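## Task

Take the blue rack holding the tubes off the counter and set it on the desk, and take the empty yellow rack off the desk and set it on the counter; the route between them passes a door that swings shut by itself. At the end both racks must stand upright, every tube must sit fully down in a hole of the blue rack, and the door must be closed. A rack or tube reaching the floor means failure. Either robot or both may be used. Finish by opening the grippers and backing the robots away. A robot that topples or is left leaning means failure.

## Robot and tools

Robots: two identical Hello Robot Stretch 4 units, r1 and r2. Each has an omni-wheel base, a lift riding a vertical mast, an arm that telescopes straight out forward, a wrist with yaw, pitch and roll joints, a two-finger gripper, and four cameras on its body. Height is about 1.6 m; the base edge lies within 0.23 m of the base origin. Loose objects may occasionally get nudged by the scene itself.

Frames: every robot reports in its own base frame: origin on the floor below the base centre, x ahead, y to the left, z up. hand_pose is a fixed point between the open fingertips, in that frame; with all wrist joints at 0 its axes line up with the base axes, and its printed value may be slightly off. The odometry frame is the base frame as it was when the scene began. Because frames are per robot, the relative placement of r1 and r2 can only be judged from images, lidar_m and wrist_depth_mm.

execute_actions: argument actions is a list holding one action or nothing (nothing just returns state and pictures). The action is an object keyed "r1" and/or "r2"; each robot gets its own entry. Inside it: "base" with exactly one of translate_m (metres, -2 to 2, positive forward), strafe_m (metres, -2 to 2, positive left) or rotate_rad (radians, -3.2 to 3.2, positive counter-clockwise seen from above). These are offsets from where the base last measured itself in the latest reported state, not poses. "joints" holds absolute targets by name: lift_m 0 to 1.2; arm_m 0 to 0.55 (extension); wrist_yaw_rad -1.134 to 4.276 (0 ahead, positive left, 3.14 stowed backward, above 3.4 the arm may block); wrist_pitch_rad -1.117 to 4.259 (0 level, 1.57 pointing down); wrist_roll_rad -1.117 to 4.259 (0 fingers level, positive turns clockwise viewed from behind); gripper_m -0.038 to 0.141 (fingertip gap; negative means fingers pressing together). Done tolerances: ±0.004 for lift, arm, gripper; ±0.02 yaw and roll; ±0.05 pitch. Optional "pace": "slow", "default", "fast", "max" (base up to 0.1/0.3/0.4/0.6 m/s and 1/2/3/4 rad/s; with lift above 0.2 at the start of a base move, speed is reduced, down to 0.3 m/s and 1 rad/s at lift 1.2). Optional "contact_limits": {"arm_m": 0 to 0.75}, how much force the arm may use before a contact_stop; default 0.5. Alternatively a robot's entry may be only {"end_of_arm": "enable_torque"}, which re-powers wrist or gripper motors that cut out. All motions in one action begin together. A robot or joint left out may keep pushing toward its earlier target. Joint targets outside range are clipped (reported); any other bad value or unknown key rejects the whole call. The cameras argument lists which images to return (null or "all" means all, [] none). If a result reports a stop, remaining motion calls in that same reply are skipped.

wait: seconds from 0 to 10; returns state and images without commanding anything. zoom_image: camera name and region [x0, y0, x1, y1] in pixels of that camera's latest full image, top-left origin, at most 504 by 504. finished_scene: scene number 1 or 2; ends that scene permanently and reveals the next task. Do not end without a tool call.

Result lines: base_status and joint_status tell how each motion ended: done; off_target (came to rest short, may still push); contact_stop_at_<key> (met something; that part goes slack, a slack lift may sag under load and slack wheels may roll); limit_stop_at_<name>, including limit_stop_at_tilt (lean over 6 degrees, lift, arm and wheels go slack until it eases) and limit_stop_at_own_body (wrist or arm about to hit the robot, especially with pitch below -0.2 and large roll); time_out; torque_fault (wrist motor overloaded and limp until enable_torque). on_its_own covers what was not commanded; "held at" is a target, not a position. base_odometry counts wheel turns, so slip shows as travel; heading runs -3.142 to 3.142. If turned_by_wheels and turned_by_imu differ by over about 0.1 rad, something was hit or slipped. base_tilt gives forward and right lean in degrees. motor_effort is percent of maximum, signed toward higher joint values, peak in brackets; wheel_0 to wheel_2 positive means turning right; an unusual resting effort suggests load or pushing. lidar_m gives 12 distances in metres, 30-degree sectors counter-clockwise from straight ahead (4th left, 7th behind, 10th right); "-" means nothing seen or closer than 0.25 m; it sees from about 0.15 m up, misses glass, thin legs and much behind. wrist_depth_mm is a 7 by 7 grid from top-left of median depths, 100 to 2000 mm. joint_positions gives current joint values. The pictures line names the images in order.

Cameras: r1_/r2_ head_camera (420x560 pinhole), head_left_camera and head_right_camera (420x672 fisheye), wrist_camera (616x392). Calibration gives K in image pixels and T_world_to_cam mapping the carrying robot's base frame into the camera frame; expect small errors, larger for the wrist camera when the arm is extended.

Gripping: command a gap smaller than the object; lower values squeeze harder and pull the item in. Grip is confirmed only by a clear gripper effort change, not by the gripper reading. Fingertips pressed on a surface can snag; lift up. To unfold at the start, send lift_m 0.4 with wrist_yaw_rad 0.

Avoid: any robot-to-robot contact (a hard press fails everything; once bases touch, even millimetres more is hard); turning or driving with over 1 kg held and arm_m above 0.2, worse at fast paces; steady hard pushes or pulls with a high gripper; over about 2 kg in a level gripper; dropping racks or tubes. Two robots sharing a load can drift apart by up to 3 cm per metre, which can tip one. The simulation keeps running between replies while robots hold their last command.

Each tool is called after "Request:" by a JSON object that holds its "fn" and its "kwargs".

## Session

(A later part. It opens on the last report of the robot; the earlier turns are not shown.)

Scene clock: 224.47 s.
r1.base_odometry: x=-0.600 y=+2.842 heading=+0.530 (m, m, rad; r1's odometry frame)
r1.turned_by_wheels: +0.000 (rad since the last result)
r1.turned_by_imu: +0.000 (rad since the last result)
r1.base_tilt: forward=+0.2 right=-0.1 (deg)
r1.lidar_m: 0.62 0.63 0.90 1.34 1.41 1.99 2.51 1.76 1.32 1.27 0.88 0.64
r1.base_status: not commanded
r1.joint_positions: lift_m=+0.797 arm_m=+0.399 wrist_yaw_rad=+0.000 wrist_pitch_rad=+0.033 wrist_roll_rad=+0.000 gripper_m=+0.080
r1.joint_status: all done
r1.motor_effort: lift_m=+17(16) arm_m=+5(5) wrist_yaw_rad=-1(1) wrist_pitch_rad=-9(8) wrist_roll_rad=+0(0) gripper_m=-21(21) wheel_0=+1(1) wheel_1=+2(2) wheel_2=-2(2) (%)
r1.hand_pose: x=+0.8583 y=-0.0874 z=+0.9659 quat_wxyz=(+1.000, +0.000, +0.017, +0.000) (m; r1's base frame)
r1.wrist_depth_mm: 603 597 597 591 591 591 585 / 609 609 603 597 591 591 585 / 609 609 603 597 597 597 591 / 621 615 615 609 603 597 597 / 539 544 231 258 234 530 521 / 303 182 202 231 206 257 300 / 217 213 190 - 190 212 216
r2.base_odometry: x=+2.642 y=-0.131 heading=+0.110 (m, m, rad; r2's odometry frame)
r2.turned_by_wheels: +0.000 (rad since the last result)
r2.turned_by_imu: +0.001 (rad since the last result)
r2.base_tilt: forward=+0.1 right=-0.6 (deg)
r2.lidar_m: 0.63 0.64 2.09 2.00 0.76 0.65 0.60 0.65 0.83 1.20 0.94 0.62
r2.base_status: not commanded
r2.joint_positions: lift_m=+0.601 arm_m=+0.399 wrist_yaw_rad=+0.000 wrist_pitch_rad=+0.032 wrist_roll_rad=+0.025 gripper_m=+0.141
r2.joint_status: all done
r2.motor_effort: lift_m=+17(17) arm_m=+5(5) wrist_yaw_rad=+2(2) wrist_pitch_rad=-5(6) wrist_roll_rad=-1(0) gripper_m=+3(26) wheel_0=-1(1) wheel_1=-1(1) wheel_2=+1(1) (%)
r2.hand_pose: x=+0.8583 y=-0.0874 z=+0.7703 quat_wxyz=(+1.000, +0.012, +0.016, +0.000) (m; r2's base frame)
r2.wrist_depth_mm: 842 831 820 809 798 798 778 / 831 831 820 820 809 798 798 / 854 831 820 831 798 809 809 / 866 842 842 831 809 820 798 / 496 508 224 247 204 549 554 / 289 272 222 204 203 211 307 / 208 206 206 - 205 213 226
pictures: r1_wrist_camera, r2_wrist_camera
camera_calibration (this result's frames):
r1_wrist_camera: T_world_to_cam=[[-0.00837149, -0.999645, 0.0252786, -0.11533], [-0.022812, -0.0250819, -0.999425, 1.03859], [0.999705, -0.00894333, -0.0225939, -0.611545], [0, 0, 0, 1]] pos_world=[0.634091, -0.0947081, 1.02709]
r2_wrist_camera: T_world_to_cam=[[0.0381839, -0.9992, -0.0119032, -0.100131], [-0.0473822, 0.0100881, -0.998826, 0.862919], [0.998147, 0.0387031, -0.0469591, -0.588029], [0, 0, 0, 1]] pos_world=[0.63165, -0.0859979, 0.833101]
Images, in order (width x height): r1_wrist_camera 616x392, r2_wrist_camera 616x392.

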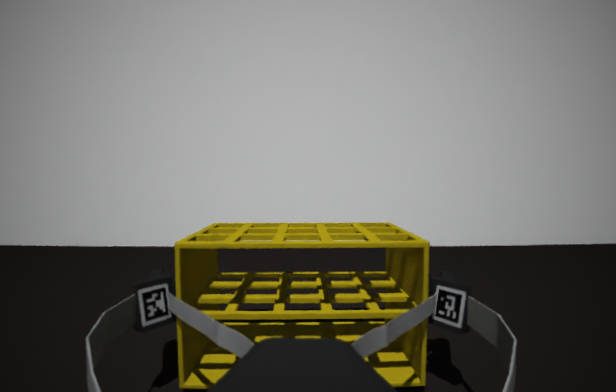

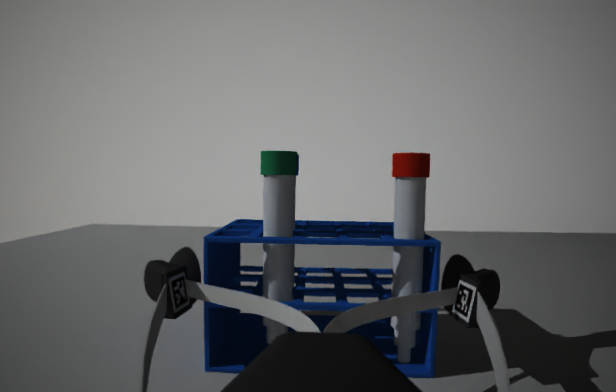

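Request:
{"fn": "execute_actions", "kwargs": {"actions": [{"r1":{"joints":{"lift_m":0.793},"pace":"slow"},"r2":{"joints":{"arm_m":0.25,"lift_m":0.607},"pace":"slow"}}], "cameras": ["r2_wrist_camera"]}}

Request:
{"fn": "execute_actions", "kwargs": {"actions": [{"r1":{"joints":{"gripper_m":0.141},"pace":"slow"},"r2":{"joints":{"arm_m":0.0,"lift_m":0.66}}}], "cameras": ["r2_wrist_camera","r1_wrist_camera","r2_head_camera"]}}

Scene clock: 229.77 s.
r1.base_odometry: x=-0.600 y=+2.842 heading=+0.530 (m, m, rad; r1's odometry frame)
r1.turned_by_wheels: +0.000 (rad since the last result)
r1.turned_by_imu: +0.001 (rad since the last result)
r1.base_tilt: forward=+0.1 right=+0.0 (deg)
r1.lidar_m: 0.62 0.66 0.90 1.34 1.40 1.98 2.51 1.77 1.32 1.25 0.88 0.63
r1.base_status: not commanded
r1.joint_positions: lift_m=+0.793 arm_m=+0.399 wrist_yaw_rad=+0.000 wrist_pitch_rad=+0.033 wrist_roll_rad=+0.000 gripper_m=+0.080
r1.joint_status: all done
r1.motor_effort: lift_m=+17(14) arm_m=+6(6) wrist_yaw_rad=-3(1) wrist_pitch_rad=-9(9) wrist_roll_rad=+0(0) gripper_m=-21(20) wheel_0=+1(1) wheel_1=+2(2) wheel_2=-2(2) (%)
r1.hand_pose: x=+0.8583 y=-0.0874 z=+0.9619 quat_wxyz=(+1.000, +0.000, +0.017, +0.000) (m; r1's base frame)
r1.wrist_depth_mm: 603 597 597 591 591 580 585 / 609 609 603 597 591 591 591 / 615 609 609 603 597 591 591 / 615 615 615 609 609 603 597 / 521 525 231 459 234 517 508 / 294 182 202 230 206 249 290 / 210 206 190 - 190 205 208
r2.base_odometry: x=+2.642 y=-0.131 heading=+0.110 (m, m, rad; r2's odometry frame)
r2.turned_by_wheels: +0.000 (rad since the last result)
r2.turned_by_imu: +0.001 (rad since the last result)
r2.base_tilt: forward=+0.1 right=-0.6 (deg)
r2.lidar_m: 0.61 0.66 2.09 2.01 0.76 0.65 0.62 0.65 0.85 1.20 0.91 0.67
r2.base_status: not commanded
r2.joint_positions: lift_m=+0.607 arm_m=+0.251 wrist_yaw_rad=+0.000 wrist_pitch_rad=+0.032 wrist_roll_rad=+0.025 gripper_m=+0.141
r2.joint_status: all done
r2.motor_effort: lift_m=+24(25) arm_m=-5(6) wrist_yaw_rad=+2(2) wrist_pitch_rad=-6(7) wrist_roll_rad=-1(0) gripper_m=-3(5) wheel_0=-1(1) wheel_1=-1(1) wheel_2=+1(1) (%)
r2.hand_pose: x=+0.7102 y=-0.0874 z=+0.7757 quat_wxyz=(+1.000, +0.012, +0.016, +0.000) (m; r2's base frame)
r2.wrist_depth_mm: 991 960 960 960 946 931 931 / 991 991 976 976 946 946 931 / 991 991 976 960 960 960 946 / 1008 991 991 960 976 946 960 / 521 535 480 424 492 580 585 / 301 285 272 322 274 211 324 / 220 219 222 - 225 225 237
pictures: r2_wrist_camera
camera_calibration (this result's frames):
r2_wrist_camera: T_world_to_cam=[[0.0382291, -0.999198, -0.0119115, -0.0944243], [-0.0476026, 0.0100856, -0.998815, 0.861435], [0.998135, 0.0387509, -0.0471789, -0.439778], [0, 0, 0, 1]] pos_world=[0.483574, -0.0859949, 0.838542]
Images, in order (width x height): r2_wrist_camera 616x392.

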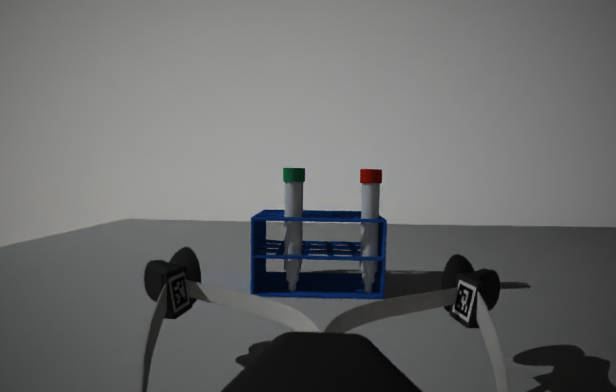

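Scene clock: 232.97 s.
r1.base_odometry: x=-0.600 y=+2.842 heading=+0.530 (m, m, rad; r1's odometry frame)
r1.turned_by_wheels: +0.000 (rad since the last result)
r1.turned_by_imu: +0.000 (rad since the last result)
r1.base_tilt: forward=+0.1 right=-0.1 (deg)
r1.lidar_m: 0.62 0.65 0.91 1.33 1.41 1.99 2.53 1.76 1.31 1.28 0.87 0.64
r1.base_status: not commanded
r1.joint_positions: lift_m=+0.793 arm_m=+0.399 wrist_yaw_rad=+0.000 wrist_pitch_rad=+0.033 wrist_roll_rad=+0.000 gripper_m=+0.141
r1.joint_status: all done
r1.motor_effort: lift_m=+17(17) arm_m=+5(5) wrist_yaw_rad=-2(0) wrist_pitch_rad=-7(9) wrist_roll_rad=+0(0) gripper_m=+0(22) wheel_0=+1(1) wheel_1=+2(2) wheel_2=-2(2) (%)
r1.hand_pose: x=+0.8583 y=-0.0874 z=+0.9620 quat_wxyz=(+1.000, +0.000, +0.016, +0.000) (m; r1's base frame)
r1.wrist_depth_mm: 603 597 597 591 591 585 580 / 615 609 603 597 591 591 591 / 615 609 603 597 597 591 591 / 615 621 609 609 603 603 597 / 525 525 262 404 256 521 512 / 296 253 229 209 211 253 291 / 211 208 204 - 205 206 209
r2.base_odometry: x=+2.642 y=-0.131 heading=+0.110 (m, m, rad; r2's odometry frame)
r2.turned_by_wheels: +0.000 (rad since the last result)
r2.turned_by_imu: +0.001 (rad since the last result)
r2.base_tilt: forward=+0.0 right=-0.6 (deg)
r2.lidar_m: 0.62 0.63 2.12 2.01 0.74 0.66 0.61 0.65 0.82 1.21 0.91 0.66
r2.base_status: not commanded
r2.joint_positions: lift_m=+0.660 arm_m=+0.001 wrist_yaw_rad=+0.000 wrist_pitch_rad=+0.032 wrist_roll_rad=+0.025 gripper_m=+0.141
r2.joint_status: all done
r2.motor_effort: lift_m=+24(26) arm_m=-5(6) wrist_yaw_rad=+3(2) wrist_pitch_rad=-7(7) wrist_roll_rad=+0(1) gripper_m=+1(2) wheel_0=-1(1) wheel_1=+0(0) wheel_2=+1(1) (%)
r2.hand_pose: x=+0.4604 y=-0.0875 z=+0.8286 quat_wxyz=(+1.000, +0.012, +0.016, +0.000) (m; r2's base frame)
r2.wrist_depth_mm: 1229 1229 1205 1205 1182 1182 1138 / 1229 1229 1205 1229 1205 1182 1182 / 1255 1229 1229 1229 1229 1182 1205 / 1255 1255 1229 1255 1205 1205 1182 / 1281 788 820 661 831 854 866 / 449 424 418 473 418 211 477 / 1308 1281 1281 - 1229 1229 1182
pictures: r1_wrist_camera, r2_head_camera, r2_wrist_camera
camera_calibration (this result's frames):
r1_wrist_camera: T_world_to_cam=[[-0.00838661, -0.999645, 0.0252735, -0.115215], [-0.0222261, -0.0250818, -0.999438, 1.03428], [0.999718, -0.00894363, -0.0220079, -0.612213], [0, 0, 0, 1]] pos_world=[0.634062, -0.0947082, 1.02314]
r2_wrist_camera: T_world_to_cam=[[0.0380692, -0.999204, -0.0119208, -0.0842089], [-0.0478408, 0.0100933, -0.998804, 0.90252], [0.998129, 0.0385939, -0.0474185, -0.187765], [0, 0, 0, 1]] pos_world=[0.233797, -0.0860047, 0.891533]
Images, in order (width x height): r1_wrist_camera 616x392, r2_head_camera 420x560, r2_wrist_camera 616x392.

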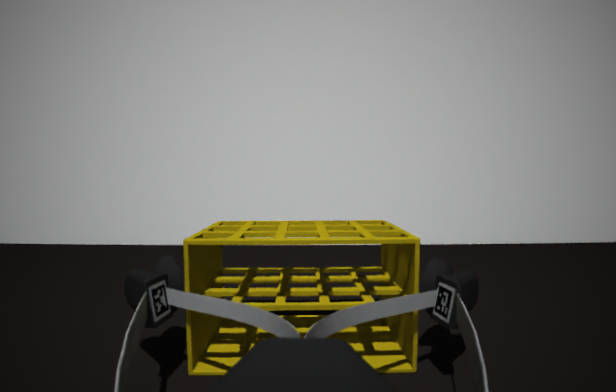

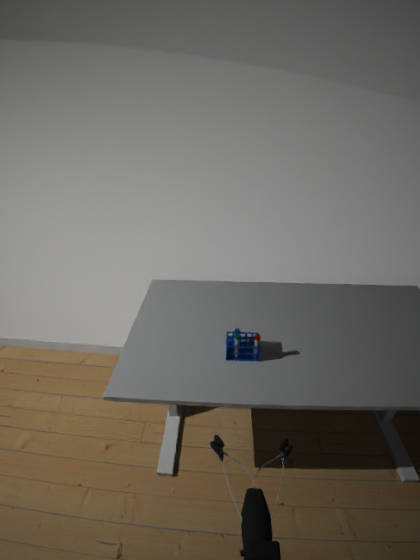

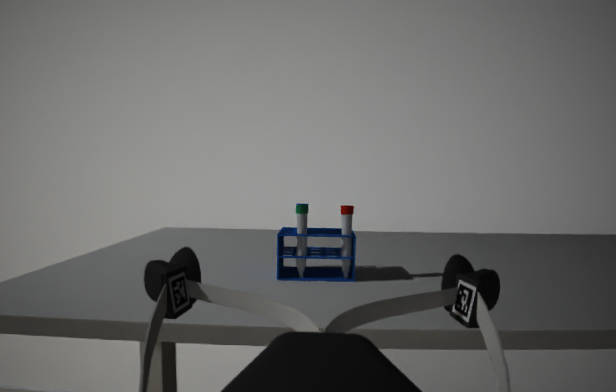

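Request:
{"fn": "execute_actions", "kwargs": {"actions": [{"r1":{"joints":{"arm_m":0.0,"lift_m":0.8}},"r2":{"base":{"strafe_m":0.2}}}], "cameras": ["r2_wrist_camera","r1_wrist_camera","r1_head_right_camera","r2_head_right_camera"]}}

Request:
{"fn": "zoom_image", "kwargs": {"camera": "r2_wrist_camera", "region": [360, 180, 520, 300]}}

Scene clock: 238.03 s.
r1.base_odometry: x=-0.600 y=+2.842 heading=+0.530 (m, m, rad; r1's odometry frame)
r1.turned_by_wheels: +0.000 (rad since the last result)
r1.turned_by_imu: +0.000 (rad since the last result)
r1.base_tilt: forward=+0.1 right=+0.0 (deg)
r1.lidar_m: 0.61 0.64 0.89 1.32 1.42 1.97 2.51 1.76 1.32 1.27 0.87 0.64
r1.base_status: not commanded
r1.joint_positions: lift_m=+0.800 arm_m=+0.001 wrist_yaw_rad=+0.000 wrist_pitch_rad=+0.032 wrist_roll_rad=+0.000 gripper_m=+0.141
r1.joint_status: all done
r1.motor_effort: lift_m=+22(21) arm_m=-5(5) wrist_yaw_rad=+0(2) wrist_pitch_rad=-7(7) wrist_roll_rad=+1(0) gripper_m=+0(1) wheel_0=+1(1) wheel_1=+2(2) wheel_2=-2(2) (%)
r1.hand_pose: x=+0.4602 y=-0.0875 z=+0.9687 quat_wxyz=(+1.000, +0.000, +0.016, +0.000) (m; r1's base frame)
r1.wrist_depth_mm: 1008 991 991 991 976 976 960 / 1008 1008 1008 991 976 976 976 / 1008 1025 1008 991 976 976 976 / 1025 1025 1008 1008 1008 976 1008 / 569 580 574 574 574 564 554 / 389 387 389 384 384 384 384 / 413 413 410 - 410 410 410
r2.base_odometry: x=+2.620 y=+0.068 heading=+0.110 (m, m, rad; r2's odometry frame)
r2.turned_by_wheels: +0.000 (rad since the last result)
r2.turned_by_imu: +0.001 (rad since the last result)
r2.base_tilt: forward=+0.1 right=-0.6 (deg)
r2.lidar_m: 0.60 0.66 2.10 2.00 0.78 0.62 0.61 0.62 0.82 1.37 0.91 0.65
r2.base_status: done
r2.joint_positions: lift_m=+0.660 arm_m=+0.001 wrist_yaw_rad=+0.000 wrist_pitch_rad=+0.032 wrist_roll_rad=+0.025 gripper_m=+0.141
r2.joint_status: not commanded
r2.motor_effort: lift_m=+24(24) arm_m=-5(5) wrist_yaw_rad=+2(3) wrist_pitch_rad=-7(6) wrist_roll_rad=+0(1) gripper_m=-2(1) wheel_0=+1(7) wheel_1=-1(8) wheel_2=+1(2) (%)
r2.hand_pose: x=+0.4604 y=-0.0874 z=+0.8286 quat_wxyz=(+1.000, +0.012, +0.016, +0.000) (m; r2's base frame)
r2.wrist_depth_mm: 1229 1229 1205 1255 1182 1205 1160 / 1255 1229 1229 1229 1205 1182 1182 / 1255 1281 1205 1229 1229 1182 1182 / 1281 1281 1229 1205 1205 1182 1182 / 1255 1255 820 842 683 750 866 / 1308 421 418 473 413 211 473 / 1308 1281 1281 - 1255 1229 1229
pictures: r1_head_right_camera, r1_wrist_camera, r2_head_right_camera, r2_wrist_camera
camera_calibration (this result's frames):
r1_wrist_camera: T_world_to_cam=[[-0.00862378, -0.999643, 0.0252719, -0.118679], [-0.0220524, -0.0250766, -0.999442, 1.03199], [0.99972, -0.00917627, -0.0218283, -0.214213], [0, 0, 0, 1]] pos_world=[0.235888, -0.0947231, 1.02974]
r2_wrist_camera: T_world_to_cam=[[0.038163, -0.9992, -0.0119208, -0.0842248], [-0.0478418, 0.0100889, -0.998804, 0.902534], [0.998126, 0.0386877, -0.0474186, -0.187764], [0, 0, 0, 1]] pos_world=[0.233805, -0.0859989, 0.891547]
Images, in order (width x height): r1_head_right_camera 420x672, r1_wrist_camera 616x392, r2_head_right_camera 420x672, r2_wrist_camera 616x392.

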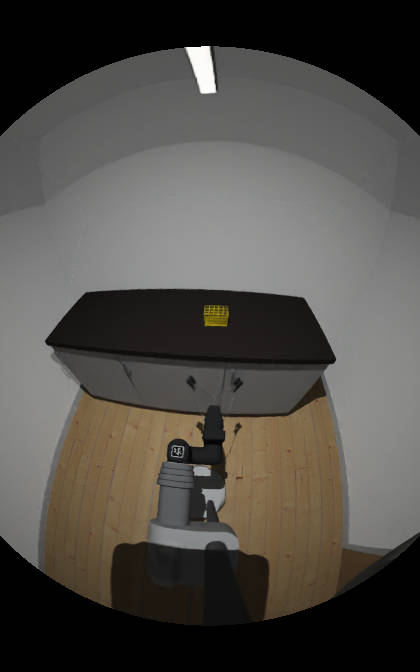

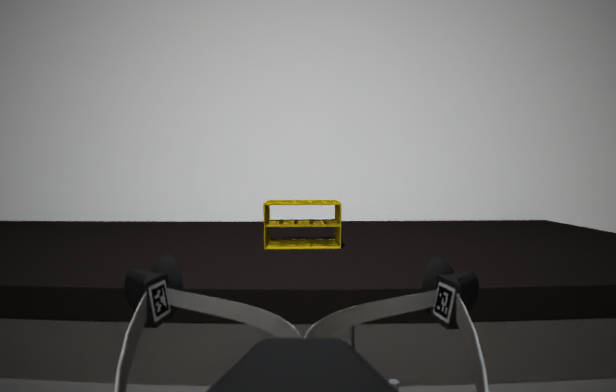

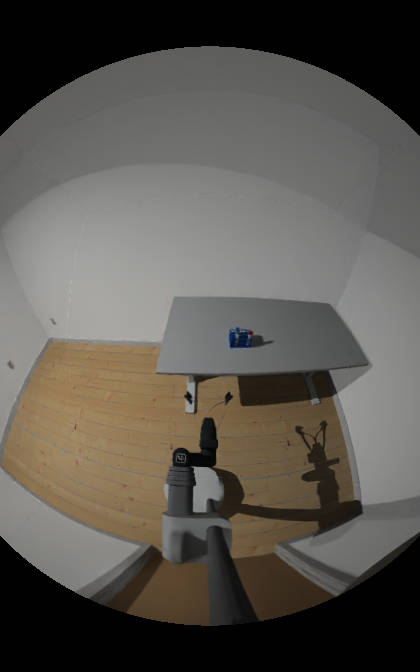

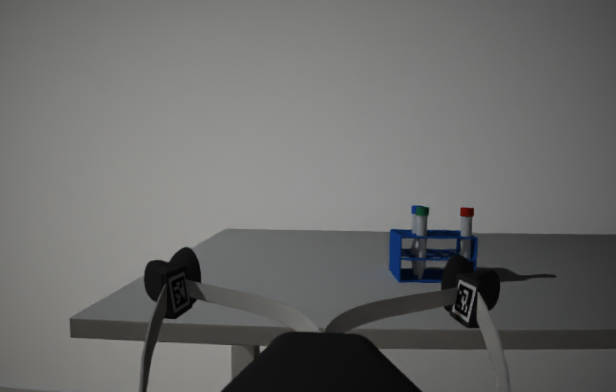

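Region (360, 180, 520, 300) of r2_wrist_camera's 616x392 image, scaled by 3.150; it fills the top 378 rows of this view, and the rest is white.

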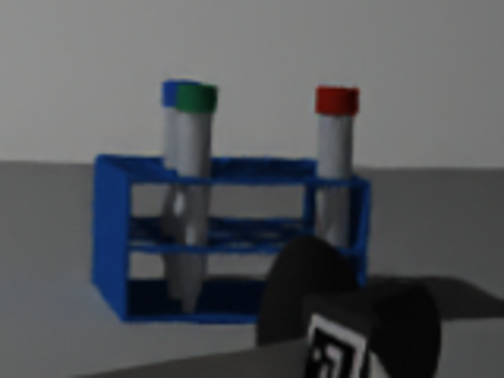

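All seated; the door is shut.

Request:
{"fn": "finished_scene", "kwargs": {"scene": 1}}

The scene is finished: the task was done.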